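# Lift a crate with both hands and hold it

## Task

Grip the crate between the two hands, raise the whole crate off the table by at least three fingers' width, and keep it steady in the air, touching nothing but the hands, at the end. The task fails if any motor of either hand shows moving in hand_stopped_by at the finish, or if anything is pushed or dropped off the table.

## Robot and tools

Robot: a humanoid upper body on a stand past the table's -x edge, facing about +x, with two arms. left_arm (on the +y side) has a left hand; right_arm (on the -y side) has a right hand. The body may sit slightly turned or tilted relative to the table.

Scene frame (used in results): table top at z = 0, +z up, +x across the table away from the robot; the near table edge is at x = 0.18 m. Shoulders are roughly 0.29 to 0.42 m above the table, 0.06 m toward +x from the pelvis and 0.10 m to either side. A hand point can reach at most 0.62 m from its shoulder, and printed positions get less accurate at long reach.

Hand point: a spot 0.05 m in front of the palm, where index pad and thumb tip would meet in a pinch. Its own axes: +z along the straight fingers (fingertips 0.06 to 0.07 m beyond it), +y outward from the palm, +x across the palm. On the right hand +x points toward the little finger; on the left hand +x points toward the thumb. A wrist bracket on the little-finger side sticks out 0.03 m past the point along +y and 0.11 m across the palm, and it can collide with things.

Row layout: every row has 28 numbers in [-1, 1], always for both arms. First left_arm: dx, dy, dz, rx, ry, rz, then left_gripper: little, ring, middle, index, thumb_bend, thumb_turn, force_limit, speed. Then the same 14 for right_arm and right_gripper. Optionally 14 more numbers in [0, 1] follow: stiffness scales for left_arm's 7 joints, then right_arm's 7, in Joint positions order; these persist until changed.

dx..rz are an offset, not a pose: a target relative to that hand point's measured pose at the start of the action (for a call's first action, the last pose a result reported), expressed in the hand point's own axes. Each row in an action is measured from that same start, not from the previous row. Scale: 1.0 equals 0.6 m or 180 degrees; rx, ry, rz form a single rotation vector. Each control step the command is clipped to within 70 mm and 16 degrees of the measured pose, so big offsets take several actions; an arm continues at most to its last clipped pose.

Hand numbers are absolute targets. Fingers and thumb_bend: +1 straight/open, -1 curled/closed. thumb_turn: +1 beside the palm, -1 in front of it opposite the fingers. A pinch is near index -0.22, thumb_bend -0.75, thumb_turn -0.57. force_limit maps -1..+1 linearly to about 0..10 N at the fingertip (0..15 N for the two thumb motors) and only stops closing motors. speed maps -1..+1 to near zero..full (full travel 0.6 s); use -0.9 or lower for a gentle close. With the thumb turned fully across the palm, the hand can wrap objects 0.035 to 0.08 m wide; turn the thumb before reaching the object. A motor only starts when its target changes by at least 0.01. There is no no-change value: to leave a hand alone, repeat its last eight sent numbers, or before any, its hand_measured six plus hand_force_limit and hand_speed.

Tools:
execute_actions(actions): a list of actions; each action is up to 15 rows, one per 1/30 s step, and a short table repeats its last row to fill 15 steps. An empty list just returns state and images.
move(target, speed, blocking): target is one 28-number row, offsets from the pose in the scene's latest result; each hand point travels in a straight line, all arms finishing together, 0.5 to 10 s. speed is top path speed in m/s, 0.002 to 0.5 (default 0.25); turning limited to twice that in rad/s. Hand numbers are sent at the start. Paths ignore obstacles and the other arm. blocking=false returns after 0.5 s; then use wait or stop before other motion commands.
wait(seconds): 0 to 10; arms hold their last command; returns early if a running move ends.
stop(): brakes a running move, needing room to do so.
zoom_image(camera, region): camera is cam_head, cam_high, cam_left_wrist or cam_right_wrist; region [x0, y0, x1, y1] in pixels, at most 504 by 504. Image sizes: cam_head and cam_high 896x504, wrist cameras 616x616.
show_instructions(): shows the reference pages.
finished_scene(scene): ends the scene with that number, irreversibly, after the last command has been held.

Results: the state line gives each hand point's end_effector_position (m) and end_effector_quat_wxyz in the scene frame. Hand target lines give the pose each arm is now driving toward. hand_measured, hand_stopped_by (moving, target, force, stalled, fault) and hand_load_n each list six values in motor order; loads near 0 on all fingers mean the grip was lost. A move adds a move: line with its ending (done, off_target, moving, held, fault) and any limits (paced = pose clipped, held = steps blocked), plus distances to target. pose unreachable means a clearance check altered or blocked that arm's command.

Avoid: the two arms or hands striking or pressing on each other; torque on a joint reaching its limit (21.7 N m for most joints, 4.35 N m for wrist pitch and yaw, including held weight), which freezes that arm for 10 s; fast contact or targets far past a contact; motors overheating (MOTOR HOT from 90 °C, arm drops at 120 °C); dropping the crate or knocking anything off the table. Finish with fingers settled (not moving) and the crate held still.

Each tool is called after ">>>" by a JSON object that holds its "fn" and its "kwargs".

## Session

>>> {"fn": "execute_actions", "kwargs": {"actions": []}}

Scene clock: 0.00 s.
left_arm: end_effector_position=(+0.1532, +0.1253, +0.3994) hand_measured=(+1.000, +1.000, +1.000, +1.000, +1.000, +1.000) hand_load_n=(+0.0, +0.0, +0.0, +0.0, +0.0, +0.0) hand_stopped_by=(target, target, target, target, target, target) hand_force_limit=0.00 hand_speed=-0.80 end_effector_quat_wxyz=(+0.086, +0.019, -0.133, +0.987) | right_arm: end_effector_position=(+0.2261, -0.1055, +0.3415) hand_measured=(+1.000, +1.000, +1.000, +1.000, +1.000, +1.000) hand_load_n=(+0.0, +0.0, +0.0, +0.0, +0.0, +0.0) hand_stopped_by=(target, target, target, target, target, target) hand_force_limit=0.00 hand_speed=-0.80 end_effector_quat_wxyz=(+0.966, -0.196, +0.167, +0.033)
Joint positions: left_arm=[-0.184  0.402  0.252 -0.607 -0.676 -1.002 -0.428] | right_arm=[-0.055 -0.484 -0.218 -0.385  0.441 -1.06   0.33 ]
Joint velocities: left_arm=[ 0.     0.003 -0.002 -0.006  0.008  0.     0.   ] | right_arm=[-0.005 -0.005 -0.012  0.005 -0.029  0.     0.   ]
Motor temperatures (°C, as the motors report them): left_arm=[48 58 48 48 39 41 32] | right_arm=[45 49 50 48 44 37 35]
Hand target (left_arm): +0.153, +0.125, +0.399; +0.086, +0.019, -0.133, +0.987
Hand target (right_arm): +0.226, -0.105, +0.342; +0.966, -0.196, +0.167, +0.033
Joint stiffness scale: left_arm=[1. 1. 1. 1. 1. 1. 1.] | right_arm=[1. 1. 1. 1. 1. 1. 1.]

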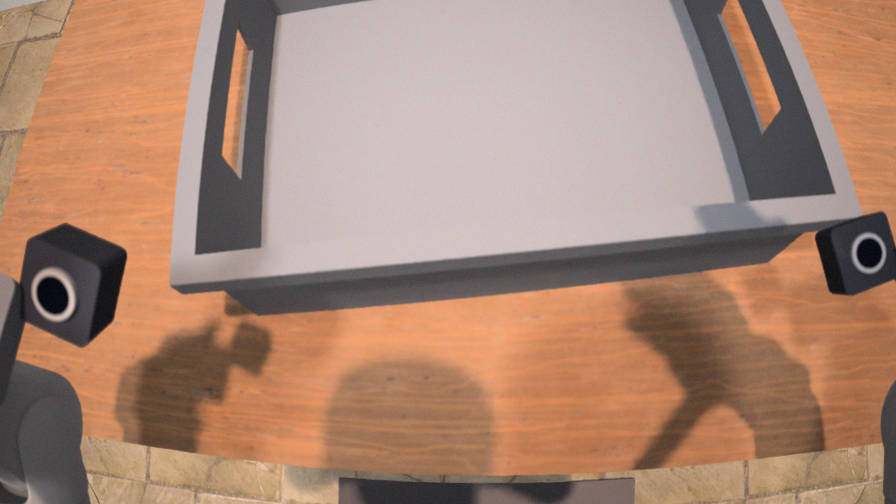

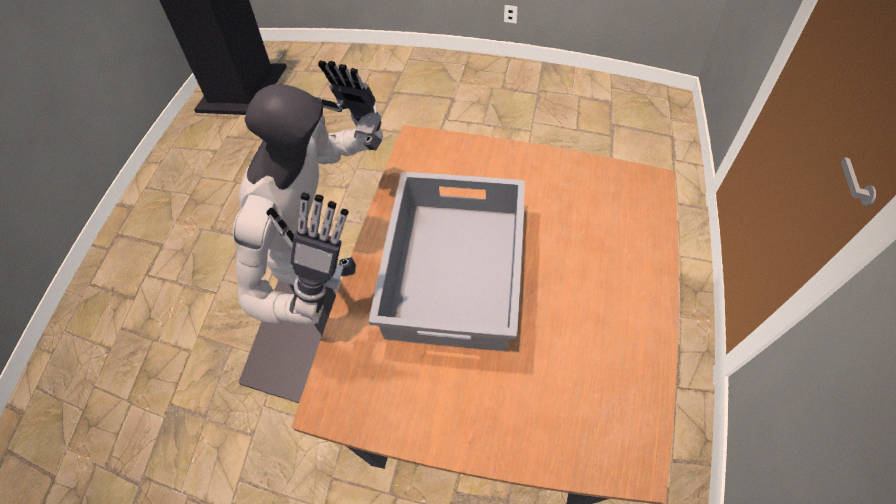

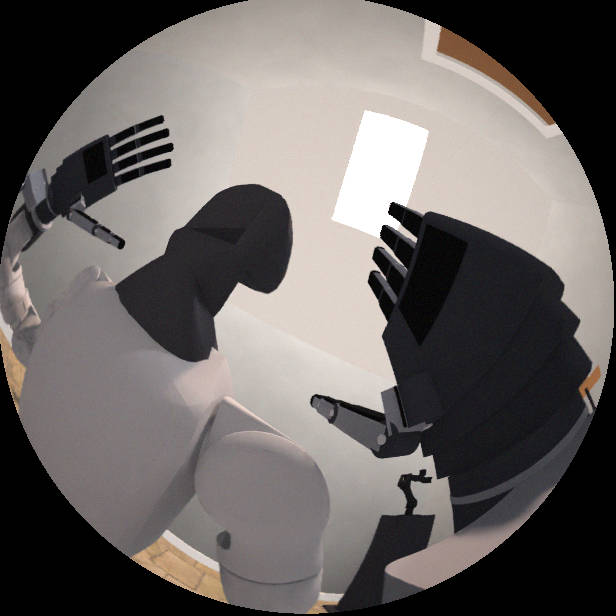

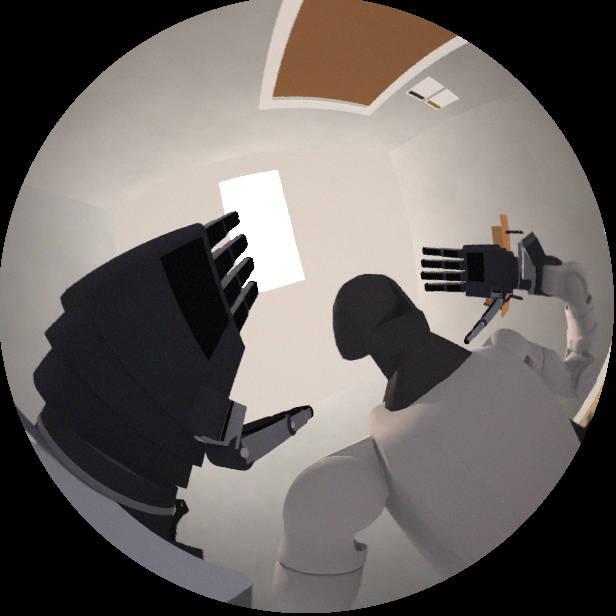

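>>> {"fn": "zoom_image", "kwargs": {"camera": "cam_high", "region": [350, 280, 550, 380]}}

>>> {"fn": "zoom_image", "kwargs": {"camera": "cam_high", "region": [370, 110, 570, 240]}}

>>> {"fn": "zoom_image", "kwargs": {"camera": "cam_high", "region": [270, 380, 700, 504]}}

>>> {"fn": "zoom_image", "kwargs": {"camera": "cam_high", "region": [600, 130, 720, 230]}}

Region (350, 280, 550, 380) of cam_high's 896x504 image, scaled by 2.520, with more detail than that image has.

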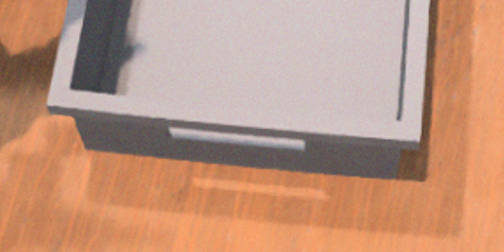

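Region (370, 110, 570, 240) of cam_high's 896x504 image, scaled by 2.520, with more detail than that image has; it fills the top 328 rows of this view, and the rest is white.

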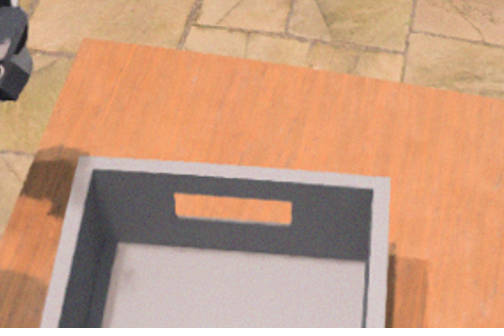

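Region (270, 380, 700, 504) of cam_high's 896x504 image, scaled by 1.172, with more detail than that image has; it fills the top 145 rows of this view, and the rest is white.

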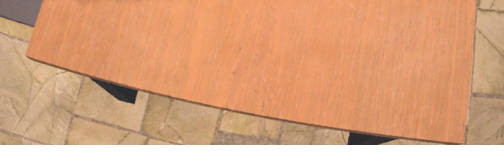

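Region (600, 130, 720, 230) of cam_high's 896x504 image, scaled by 4.200, with more detail than that image has.

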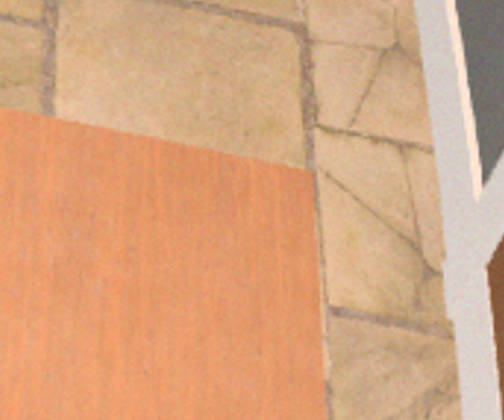

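>>> {"fn": "move", "kwargs": {"target": [-0.4417,-0.1352,-0.3967,0.1111,-0.7468,-0.0738, 0.7,-0.2,0.85,0.85,0.95,0.97,0.0,-0.3, 0.4607,-0.1548,-0.2073,0.0064,0.6370,0.1440, 0.7,-0.2,0.85,0.85,0.95,0.97,0.0,-0.3], "speed": 0.42}}

Scene clock: 101.70 s.
left_arm: end_effector_position=(+0.4193, +0.2339, +0.1778) hand_measured=(+0.700, -0.200, +0.850, +0.850, +0.950, +0.970) hand_load_n=(+0.0, +0.0, +0.0, +0.0, +0.0, +0.0) hand_stopped_by=(target, target, target, target, target, target) hand_force_limit=0.00 hand_speed=-0.30 end_effector_quat_wxyz=(-0.036, +0.932, +0.015, +0.360) | right_arm: end_effector_position=(+0.4548, -0.2482, +0.1890) hand_measured=(+0.700, -0.200, +0.850, +0.850, +0.950, +0.970) hand_load_n=(+0.0, +0.0, +0.0, +0.0, +0.0, +0.0) hand_stopped_by=(target, target, target, target, target, target) hand_force_limit=0.00 hand_speed=-0.30 end_effector_quat_wxyz=(+0.373, -0.070, +0.924, +0.050)
Joint positions: left_arm=[-0.442  1.571  0.139 -0.147 -1.967  1.025  0.56 ] | right_arm=[-0.926 -1.568  0.31   0.283  1.304  1.038  0.339]
Joint velocities: left_arm=[ 0.    -0.002 -0.014 -0.003 -0.002  0.     0.   ] | right_arm=[-0.026 -0.011  0.023  0.011  0.011  0.001  0.016]
Motor temperatures (°C, as the motors report them): left_arm=[49 60 49 49 39 42 33] | right_arm=[46 52 51 50 44 37 36]
Hand target (left_arm): +0.419, +0.234, +0.177; -0.035, +0.933, +0.016, +0.358
Hand target (right_arm): +0.455, -0.248, +0.188; +0.371, -0.070, +0.925, +0.050
Off the commanded pose (left_arm): 0.013 m, 4 deg.
Off the commanded pose (right_arm): 0.017 m, 4 deg.
Joint stiffness scale: left_arm=[1. 1. 1. 1. 1. 1. 1.] | right_arm=[1. 1. 1. 1. 1. 1. 1.]
joint sent to its limit (left arm) — the command would take joint 2 (shoulder roll) past its upper limit, so that joint was sent only as far as its limit.
move: off_target (left_arm, right_arm)

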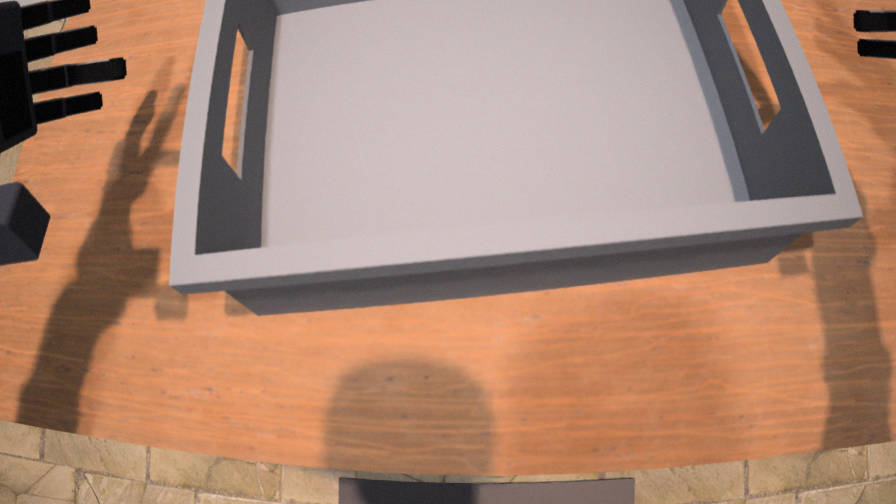

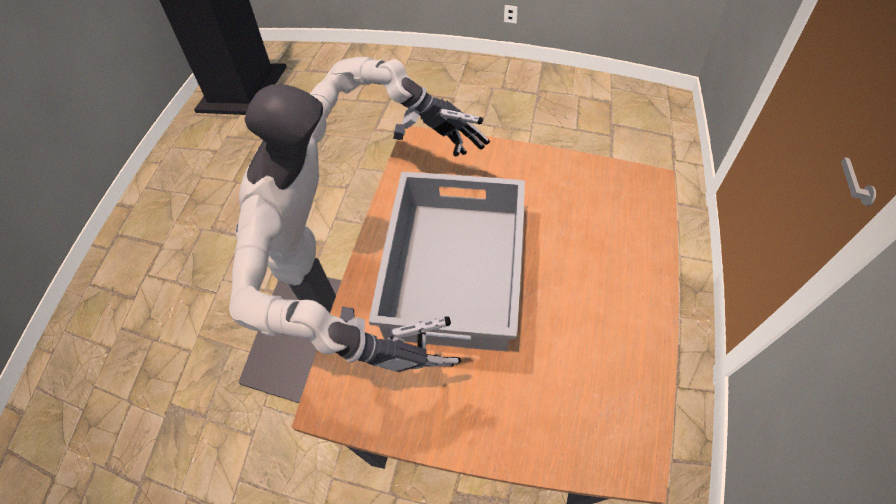

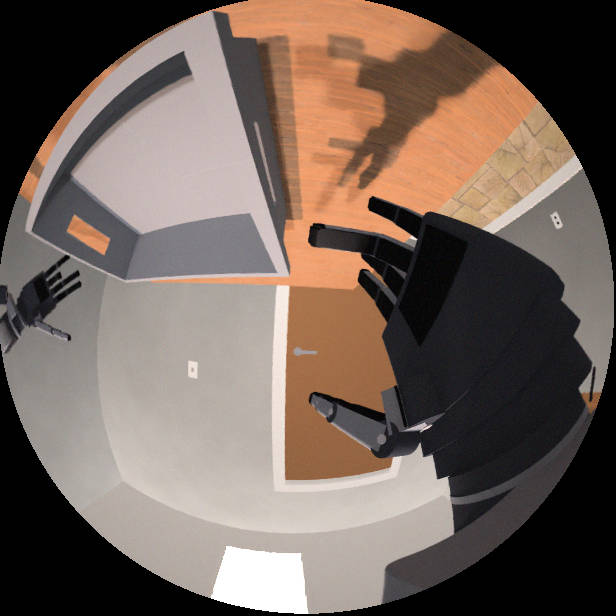

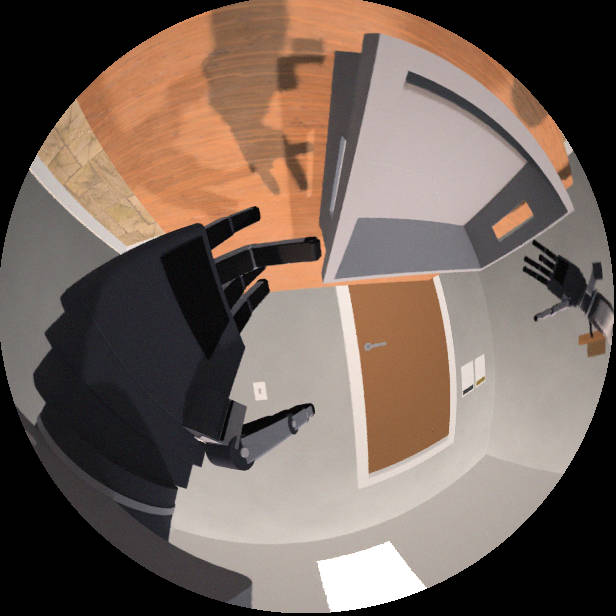

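>>> {"fn": "execute_actions", "kwargs": {"actions": []}}

Scene clock: 112.03 s.
left_arm: end_effector_position=(+0.4193, +0.2339, +0.1778) hand_measured=(+0.700, -0.200, +0.850, +0.850, +0.950, +0.970) hand_load_n=(+0.0, +0.0, +0.0, +0.0, +0.0, +0.0) hand_stopped_by=(target, target, target, target, target, target) hand_force_limit=0.00 hand_speed=-0.30 end_effector_quat_wxyz=(-0.036, +0.932, +0.015, +0.360) | right_arm: end_effector_position=(+0.4548, -0.2482, +0.1889) hand_measured=(+0.700, -0.200, +0.850, +0.850, +0.950, +0.970) hand_load_n=(+0.0, +0.0, +0.0, +0.0, +0.0, +0.0) hand_stopped_by=(target, target, target, target, target, target) hand_force_limit=0.00 hand_speed=-0.30 end_effector_quat_wxyz=(+0.373, -0.070, +0.924, +0.050)
Joint positions: left_arm=[-0.442  1.571  0.139 -0.147 -1.967  1.025  0.56 ] | right_arm=[-0.927 -1.568  0.312  0.284  1.303  1.038  0.34 ]
Joint velocities: left_arm=[ 0.002 -0.002  0.    -0.003 -0.008  0.     0.   ] | right_arm=[ 0.003  0.008  0.012  0.002 -0.012  0.     0.   ]
Motor temperatures (°C, as the motors report them): left_arm=[51 64 50 49 39 42 33] | right_arm=[49 56 52 49 44 38 36]
Hand target (left_arm): +0.419, +0.234, +0.177; -0.035, +0.933, +0.016, +0.358
Hand target (right_arm): +0.455, -0.248, +0.188; +0.371, -0.070, +0.925, +0.050
Off the commanded pose (left_arm): 0.013 m, 4 deg.
Off the commanded pose (right_arm): 0.017 m, 4 deg.
Joint stiffness scale: left_arm=[1. 1. 1. 1. 1. 1. 1.] | right_arm=[1. 1. 1. 1. 1. 1. 1.]

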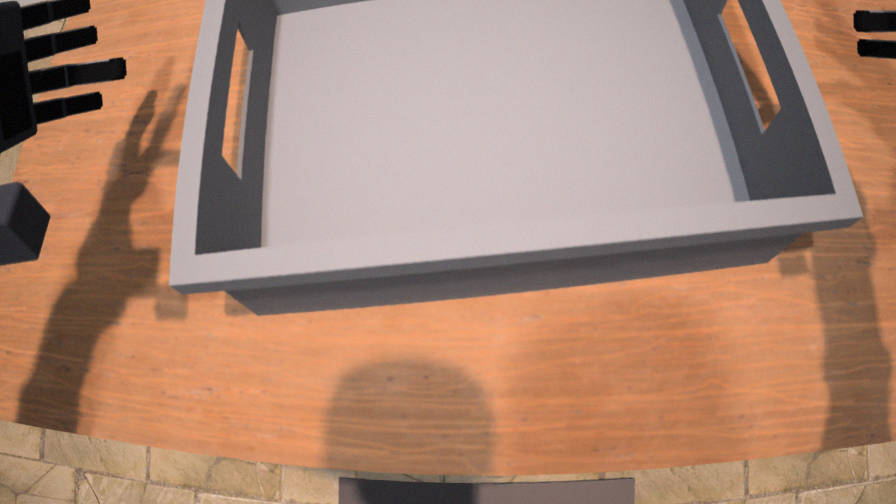

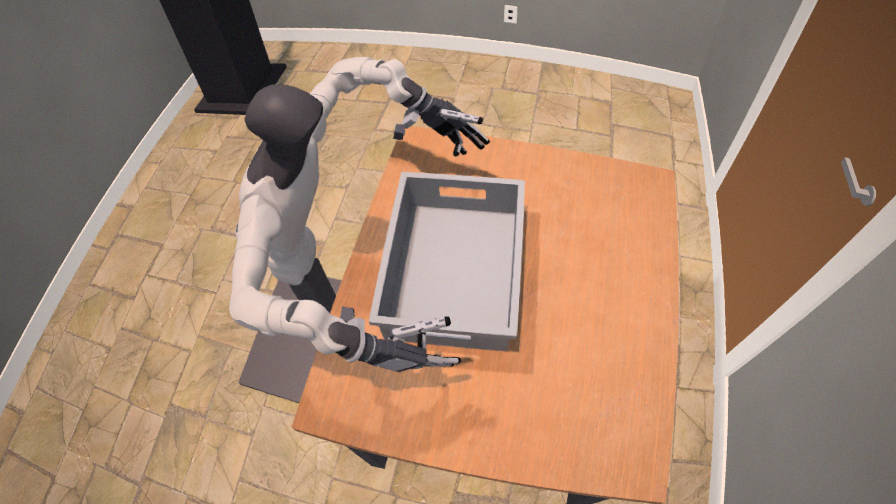

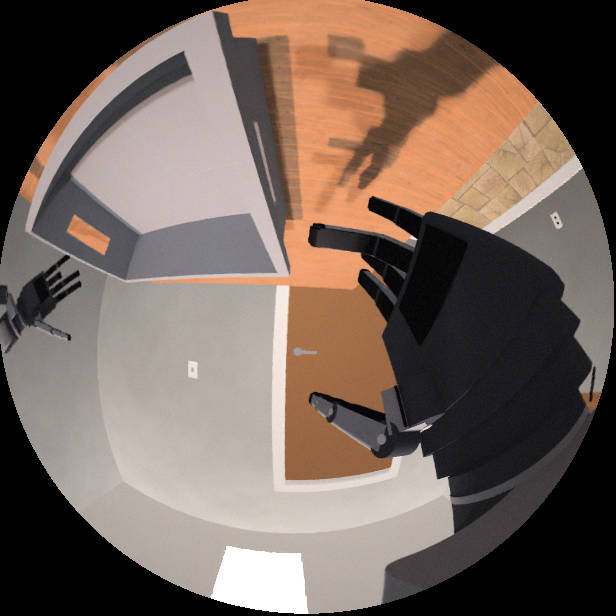

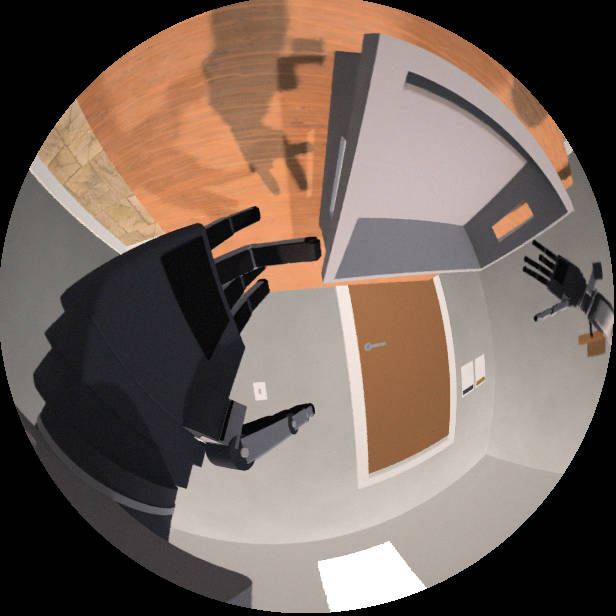

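>>> {"fn": "move", "kwargs": {"target": [-0.0524,0.042,0.1134,-0.0211,-0.0015,-0.0035,0.7,-0.2,0.85,0.85,0.95,0.97,0.0,-0.3,0.0636,0.0153,0.1343,0.004,0.0122,-0.0144,0.7,-0.2,0.85,0.85,0.95,0.97,0.0,-0.3], "speed": 0.07}}

Scene clock: 140.60 s.
left_arm: end_effector_position=(+0.4442, +0.2101, +0.1039) hand_measured=(+0.700, -0.200, +0.850, +0.850, +0.950, +0.970) hand_load_n=(+0.0, +0.0, +0.0, +0.0, +0.0, +0.0) hand_stopped_by=(target, target, target, target, target, target) hand_force_limit=0.00 hand_speed=-0.30 end_effector_quat_wxyz=(-0.003, +0.935, +0.004, +0.354) | right_arm: end_effector_position=(+0.4807, -0.2309, +0.1028) hand_measured=(+0.700, -0.200, +0.850, +0.850, +0.950, +0.970) hand_load_n=(+0.0, +0.0, +0.0, +0.0, +0.0, +0.0) hand_stopped_by=(target, target, target, target, target, target) hand_force_limit=0.00 hand_speed=-0.30 end_effector_quat_wxyz=(+0.352, -0.090, +0.931, +0.034)
Joint positions: left_arm=[-0.629  1.269 -0.191 -0.051 -1.613  0.913  0.436] | right_arm=[-0.961 -1.273  0.467  0.425  1.081  0.869  0.301]
Joint velocities: left_arm=[-0.005  0.006  0.011  0.     0.    -0.001 -0.004] | right_arm=[ 0.     0.014  0.     0.009 -0.012 -0.006  0.004]
Motor temperatures (°C, as the motors report them): left_arm=[53 68 52 48 39 43 33] | right_arm=[53 60 53 49 44 39 35]
Hand target (left_arm): +0.445, +0.211, +0.104; -0.004, +0.934, +0.004, +0.356
Hand target (right_arm): +0.481, -0.232, +0.103; +0.353, -0.091, +0.931, +0.033
Off the commanded pose (left_arm): 0.004 m, 1 deg.
Off the commanded pose (right_arm): 0.002 m, 1 deg.
Joint stiffness scale: left_arm=[1. 1. 1. 1. 1. 1. 1.] | right_arm=[1. 1. 1. 1. 1. 1. 1.]
move: off_target (left_arm)

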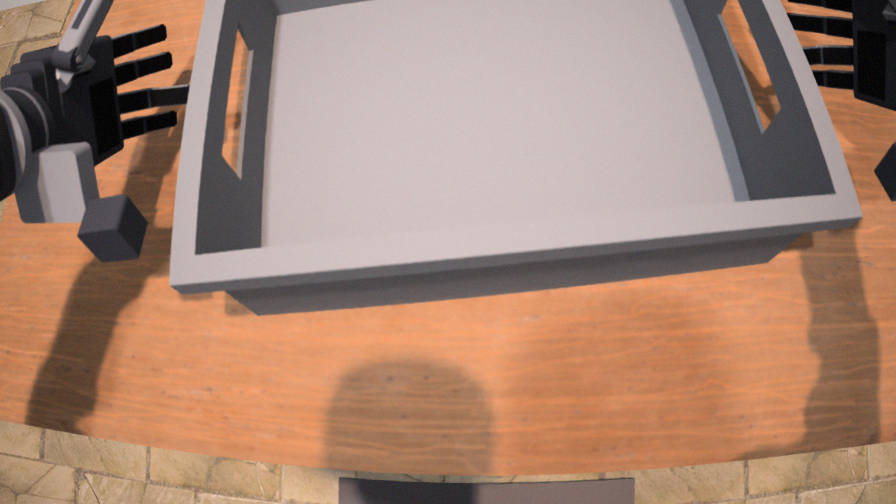

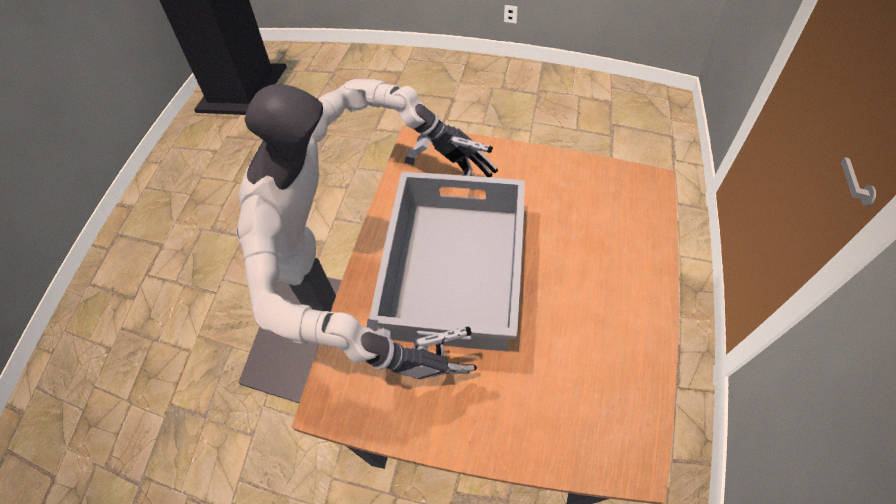

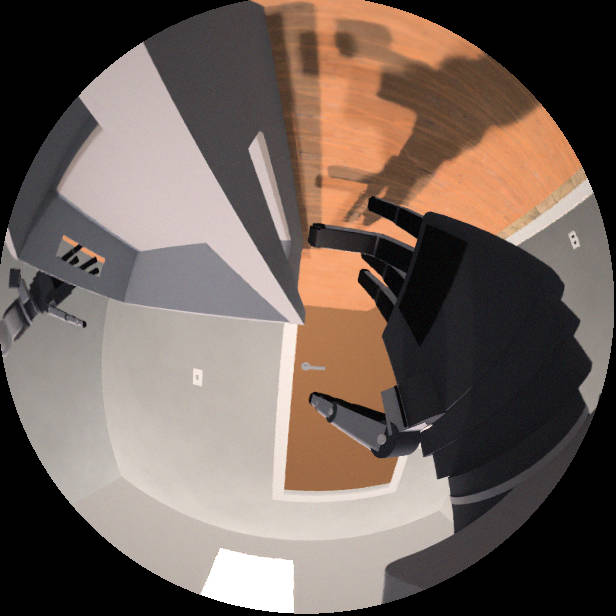

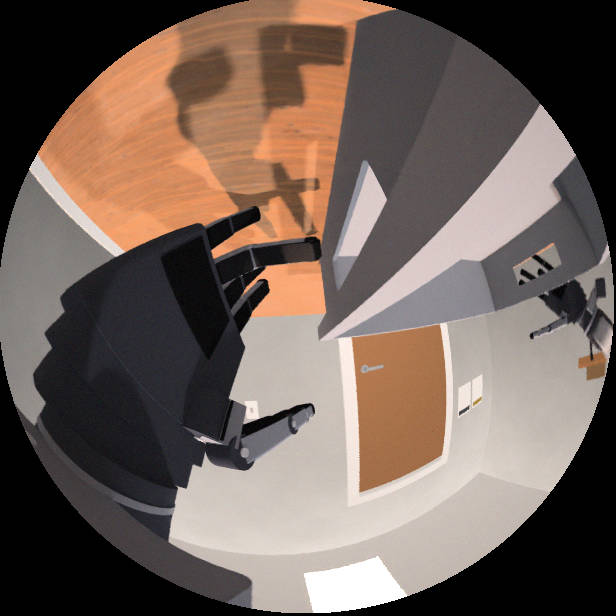

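>>> {"fn": "zoom_image", "kwargs": {"camera": "cam_left_wrist", "region": [0, 200, 160, 360]}}

>>> {"fn": "zoom_image", "kwargs": {"camera": "cam_right_wrist", "region": [456, 210, 616, 370]}}

>>> {"fn": "zoom_image", "kwargs": {"camera": "cam_left_wrist", "region": [200, 100, 440, 340]}}

>>> {"fn": "zoom_image", "kwargs": {"camera": "cam_right_wrist", "region": [200, 120, 440, 360]}}

Region (0, 200, 160, 360) of cam_left_wrist's 616x616 image, scaled by 3.150, with more detail than that image has.

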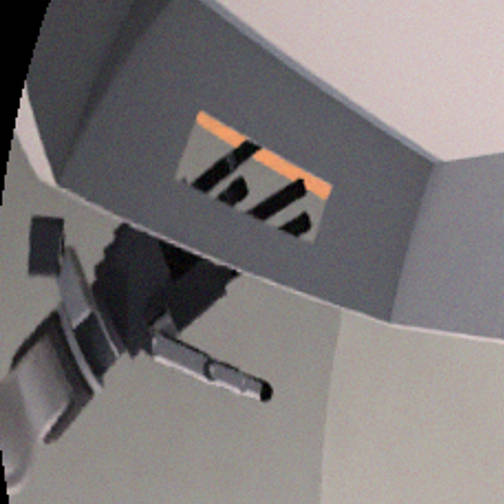

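Region (456, 210, 616, 370) of cam_right_wrist's 616x616 image, scaled by 3.150, with more detail than that image has.

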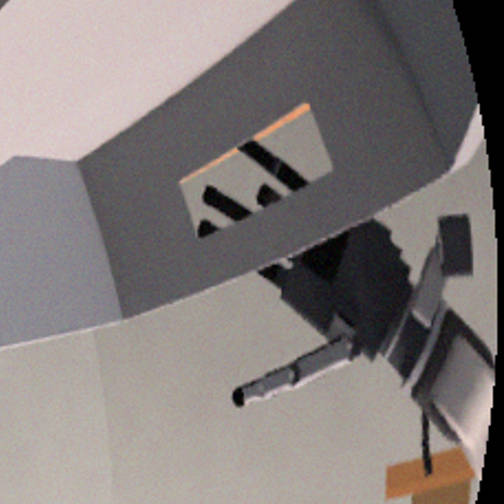

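Region (200, 100, 440, 340) of cam_left_wrist's 616x616 image, scaled by 2.100, with more detail than that image has.

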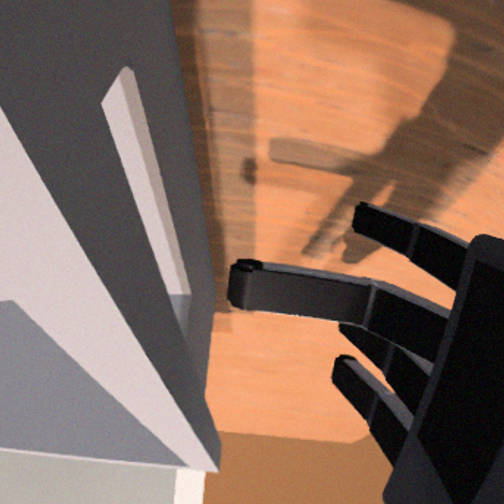

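Region (200, 120, 440, 360) of cam_right_wrist's 616x616 image, scaled by 2.100, with more detail than that image has.

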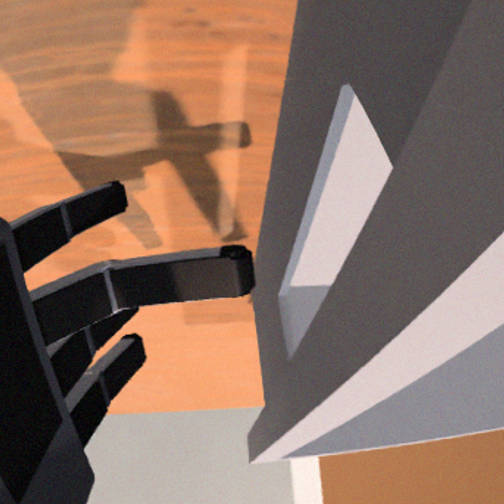

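>>> {"fn": "move", "kwargs": {"target": [-0.0161,0.0176,0.0057,0,0,0,0.7,-0.2,0.85,0.85,0.95,0.97,0.0,-0.3,0.0022,0.0166,0.0047,0,0,0,0.7,-0.2,0.85,0.85,0.95,0.97,0.0,-0.3], "speed": 0.03}}

>>> {"fn": "zoom_image", "kwargs": {"camera": "cam_left_wrist", "region": [0, 200, 160, 360]}}

>>> {"fn": "zoom_image", "kwargs": {"camera": "cam_right_wrist", "region": [456, 210, 616, 370]}}

Scene clock: 169.97 s.
left_arm: end_effector_position=(+0.4394, +0.2008, +0.0945) hand_measured=(+0.700, -0.200, +0.850, +0.850, +0.950, +0.970) hand_load_n=(+0.0, +0.0, +0.0, +0.0, +0.0, +0.0) hand_stopped_by=(target, target, target, target, target, target) hand_force_limit=0.00 hand_speed=-0.30 end_effector_quat_wxyz=(-0.006, +0.935, +0.002, +0.354) | right_arm: end_effector_position=(+0.4803, -0.2221, +0.1001) hand_measured=(+0.700, -0.200, +0.850, +0.850, +0.950, +0.970) hand_load_n=(+0.0, +0.0, +0.0, +0.0, +0.0, +0.0) hand_stopped_by=(target, target, target, target, target, target) hand_force_limit=0.00 hand_speed=-0.30 end_effector_quat_wxyz=(+0.353, -0.092, +0.931, +0.031)
Joint positions: left_arm=[-0.592  1.235 -0.191 -0.104 -1.616  0.887  0.497] | right_arm=[-0.941 -1.264  0.453  0.373  1.117  0.881  0.233]
Joint velocities: left_arm=[-0.003  0.002 -0.006  0.006  0.009  0.     0.001] | right_arm=[-0.005 -0.008 -0.002 -0.006  0.005  0.    -0.003]
Motor temperatures (°C, as the motors report them): left_arm=[56 69 52 48 39 44 32] | right_arm=[58 61 54 49 44 40 35]
Hand target (left_arm): +0.439, +0.200, +0.095; -0.004, +0.935, +0.003, +0.354
Hand target (right_arm): +0.480, -0.221, +0.100; +0.352, -0.091, +0.931, +0.034
Off the commanded pose (left_arm): 0.001 m, 0 deg.
Off the commanded pose (right_arm): 0.001 m, 0 deg.
Joint stiffness scale: left_arm=[1. 1. 1. 1. 1. 1. 1.] | right_arm=[1. 1. 1. 1. 1. 1. 1.]
move: done

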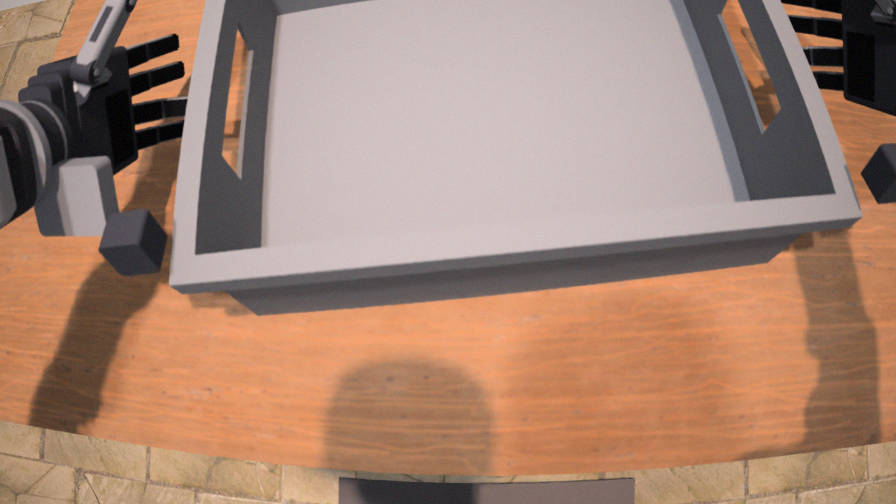

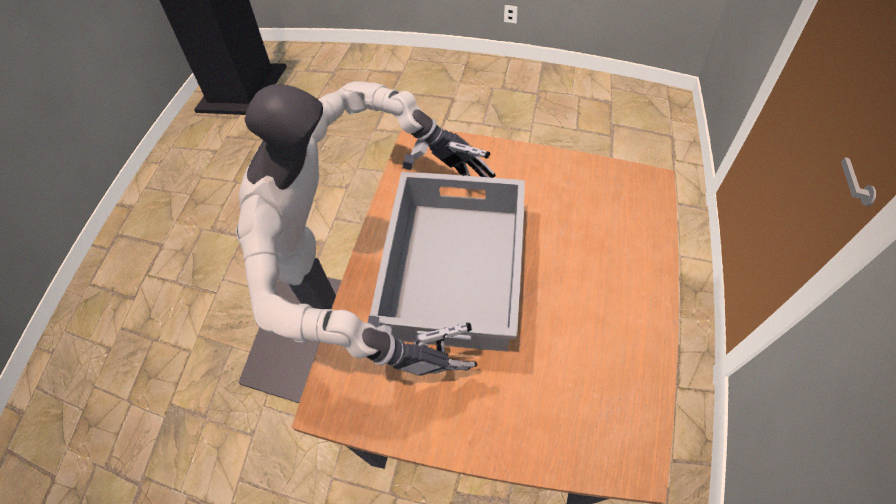

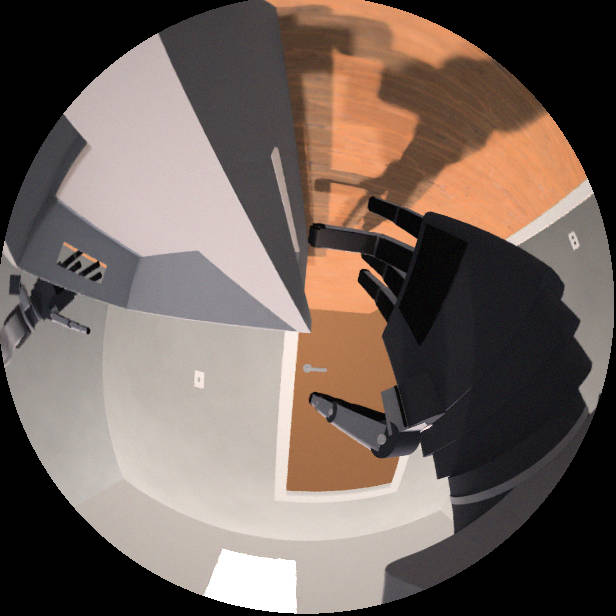

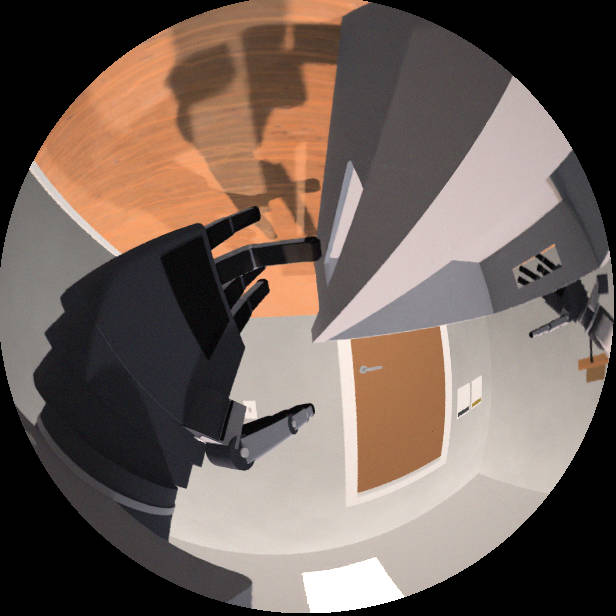

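Region (0, 200, 160, 360) of cam_left_wrist's 616x616 image, scaled by 3.150, with more detail than that image has.

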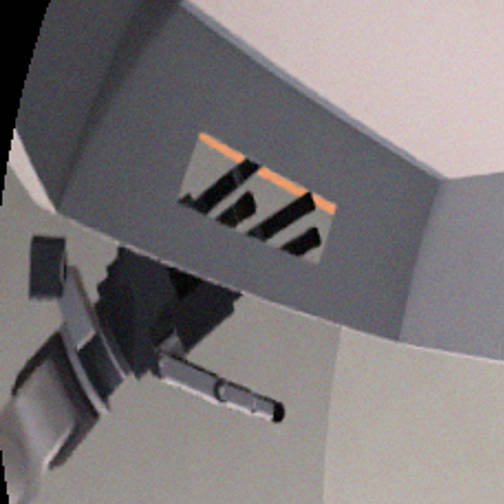

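Region (456, 210, 616, 370) of cam_right_wrist's 616x616 image, scaled by 3.150, with more detail than that image has.

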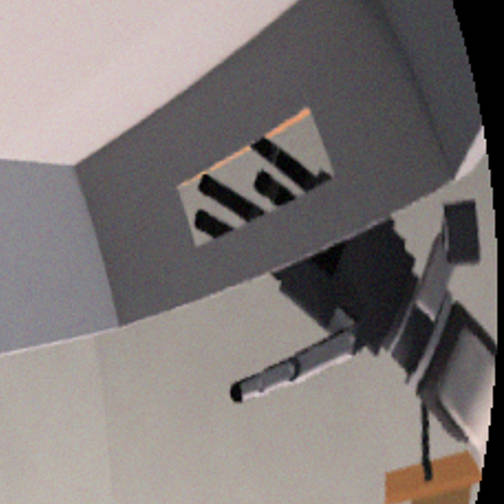

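>>> {"fn": "move", "kwargs": {"target": [0.0053,0.0663,0.0038,0,0,0,0.7,-0.2,0.85,0.85,0.95,0.97,0.0,-0.3,-0.0054,0.0747,0.004,0,0,0,0.7,-0.2,0.85,0.85,0.95,0.97,0.0,-0.3], "speed": 0.03}}

Scene clock: 178.13 s.
left_arm: end_effector_position=(+0.4435, +0.1612, +0.0949) hand_measured=(+0.700, -0.200, +0.850, +0.850, +0.950, +0.970) hand_load_n=(+0.0, +0.0, +0.0, +0.0, +0.0, +0.0) hand_stopped_by=(target, target, target, target, target, target) hand_force_limit=0.00 hand_speed=-0.30 end_effector_quat_wxyz=(-0.009, +0.935, -0.003, +0.355) | right_arm: end_effector_position=(+0.4768, -0.1780, +0.1002) hand_measured=(+0.700, -0.200, +0.850, +0.850, +0.950, +0.970) hand_load_n=(+0.0, +0.0, +0.0, +0.0, +0.0, +0.0) hand_stopped_by=(target, target, target, target, target, target) hand_force_limit=0.00 hand_speed=-0.30 end_effector_quat_wxyz=(+0.355, -0.095, +0.930, +0.028)
Joint positions: left_arm=[-0.691  1.111 -0.246 -0.182 -1.708  0.914  0.758] | right_arm=[-0.907 -1.21   0.39   0.164  1.297  0.971 -0.081]
Joint velocities: left_arm=[ 0.003  0.008  0.     0.002 -0.006  0.003  0.003] | right_arm=[-0.005 -0.014 -0.014 -0.006 -0.014  0.    -0.005]
Motor temperatures (°C, as the motors report them): left_arm=[55 68 52 49 39 44 32] | right_arm=[58 61 54 49 44 40 35]
Hand target (left_arm): +0.443, +0.159, +0.095; -0.008, +0.935, -0.004, +0.354
Hand target (right_arm): +0.476, -0.177, +0.100; +0.354, -0.095, +0.930, +0.030
Off the commanded pose (left_arm): 0.000 m, 1 deg.
Off the commanded pose (right_arm): 0.001 m, 1 deg.
Joint stiffness scale: left_arm=[1. 1. 1. 1. 1. 1. 1.] | right_arm=[1. 1. 1. 1. 1. 1. 1.]
move: done

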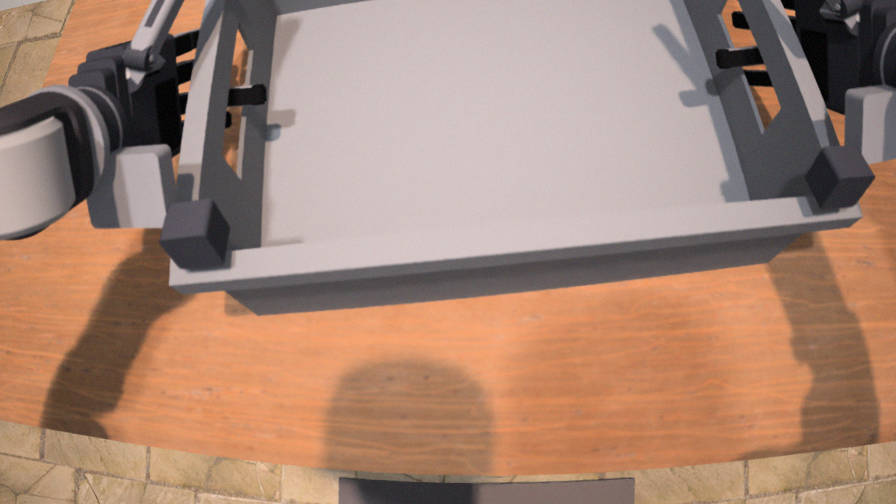

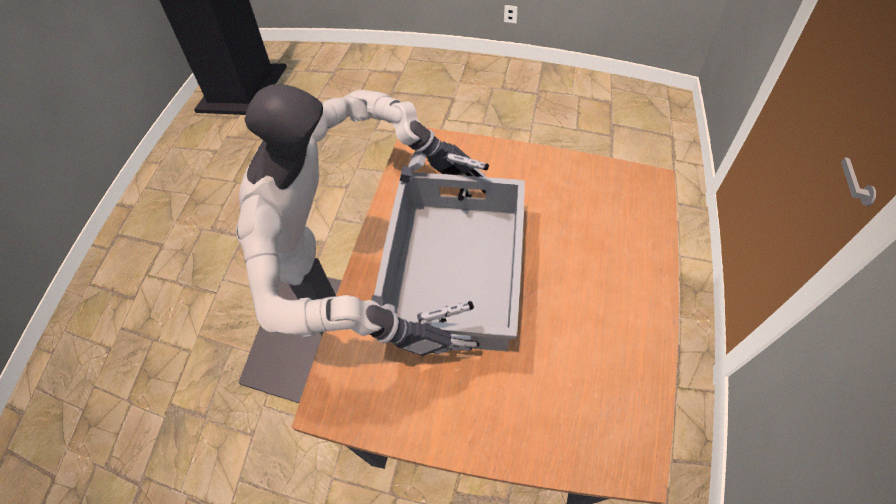

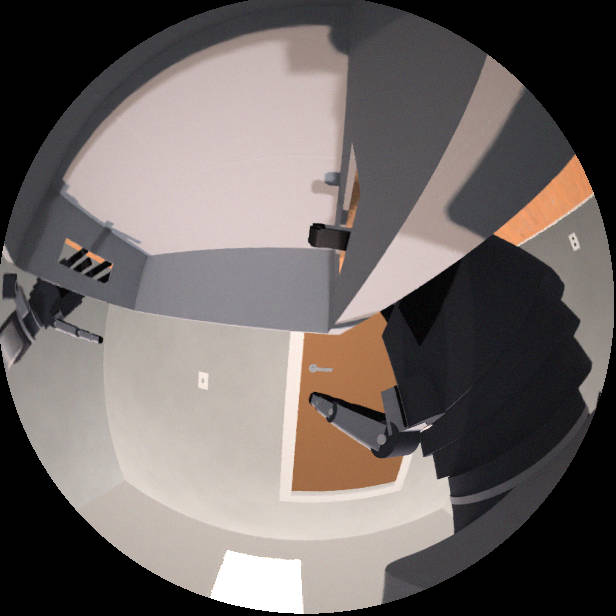

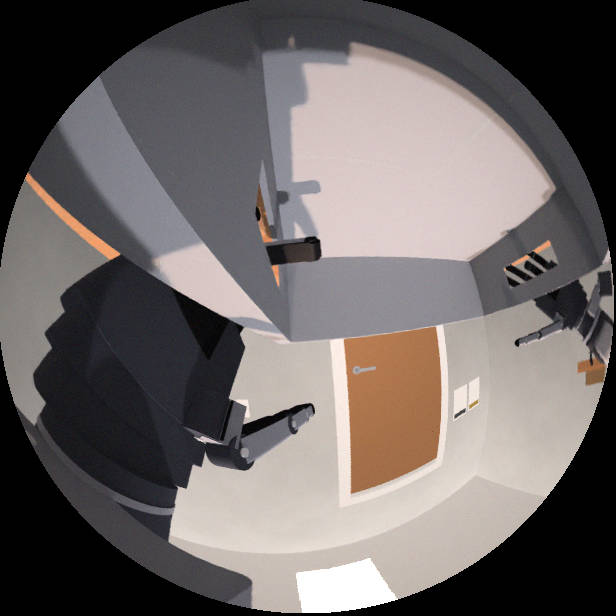

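>>> {"fn": "zoom_image", "kwargs": {"camera": "cam_left_wrist", "region": [0, 200, 160, 360]}}

>>> {"fn": "zoom_image", "kwargs": {"camera": "cam_right_wrist", "region": [456, 210, 616, 370]}}

>>> {"fn": "zoom_image", "kwargs": {"camera": "cam_high", "region": [340, 120, 560, 380]}}

Region (0, 200, 160, 360) of cam_left_wrist's 616x616 image, scaled by 3.150, with more detail than that image has.

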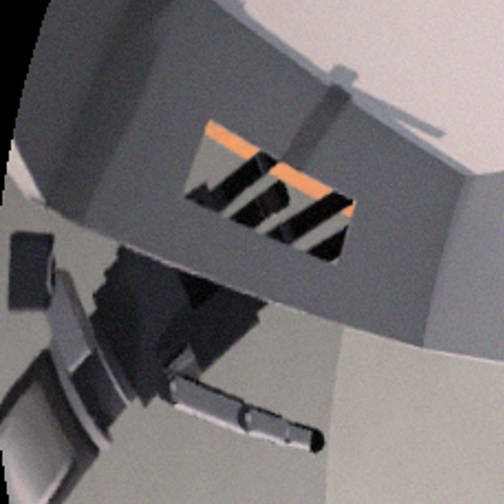

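Region (456, 210, 616, 370) of cam_right_wrist's 616x616 image, scaled by 3.150, with more detail than that image has.

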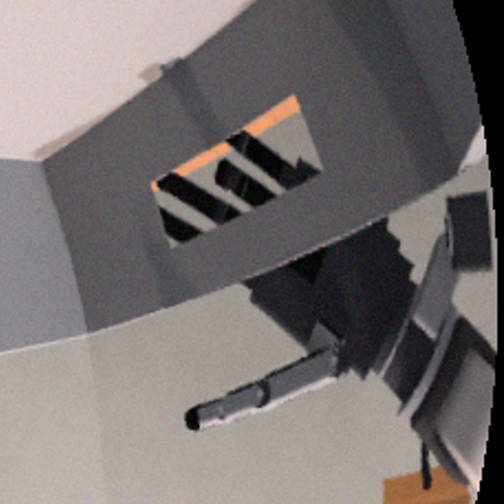

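Region (340, 120, 560, 380) of cam_high's 896x504 image, scaled by 1.938, with more detail than that image has; it fills the left 426 columns of this view, and the rest is white.

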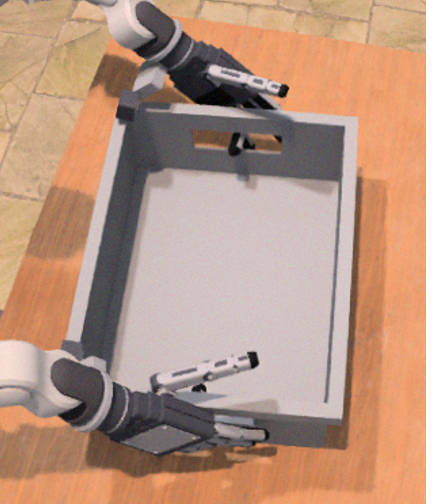

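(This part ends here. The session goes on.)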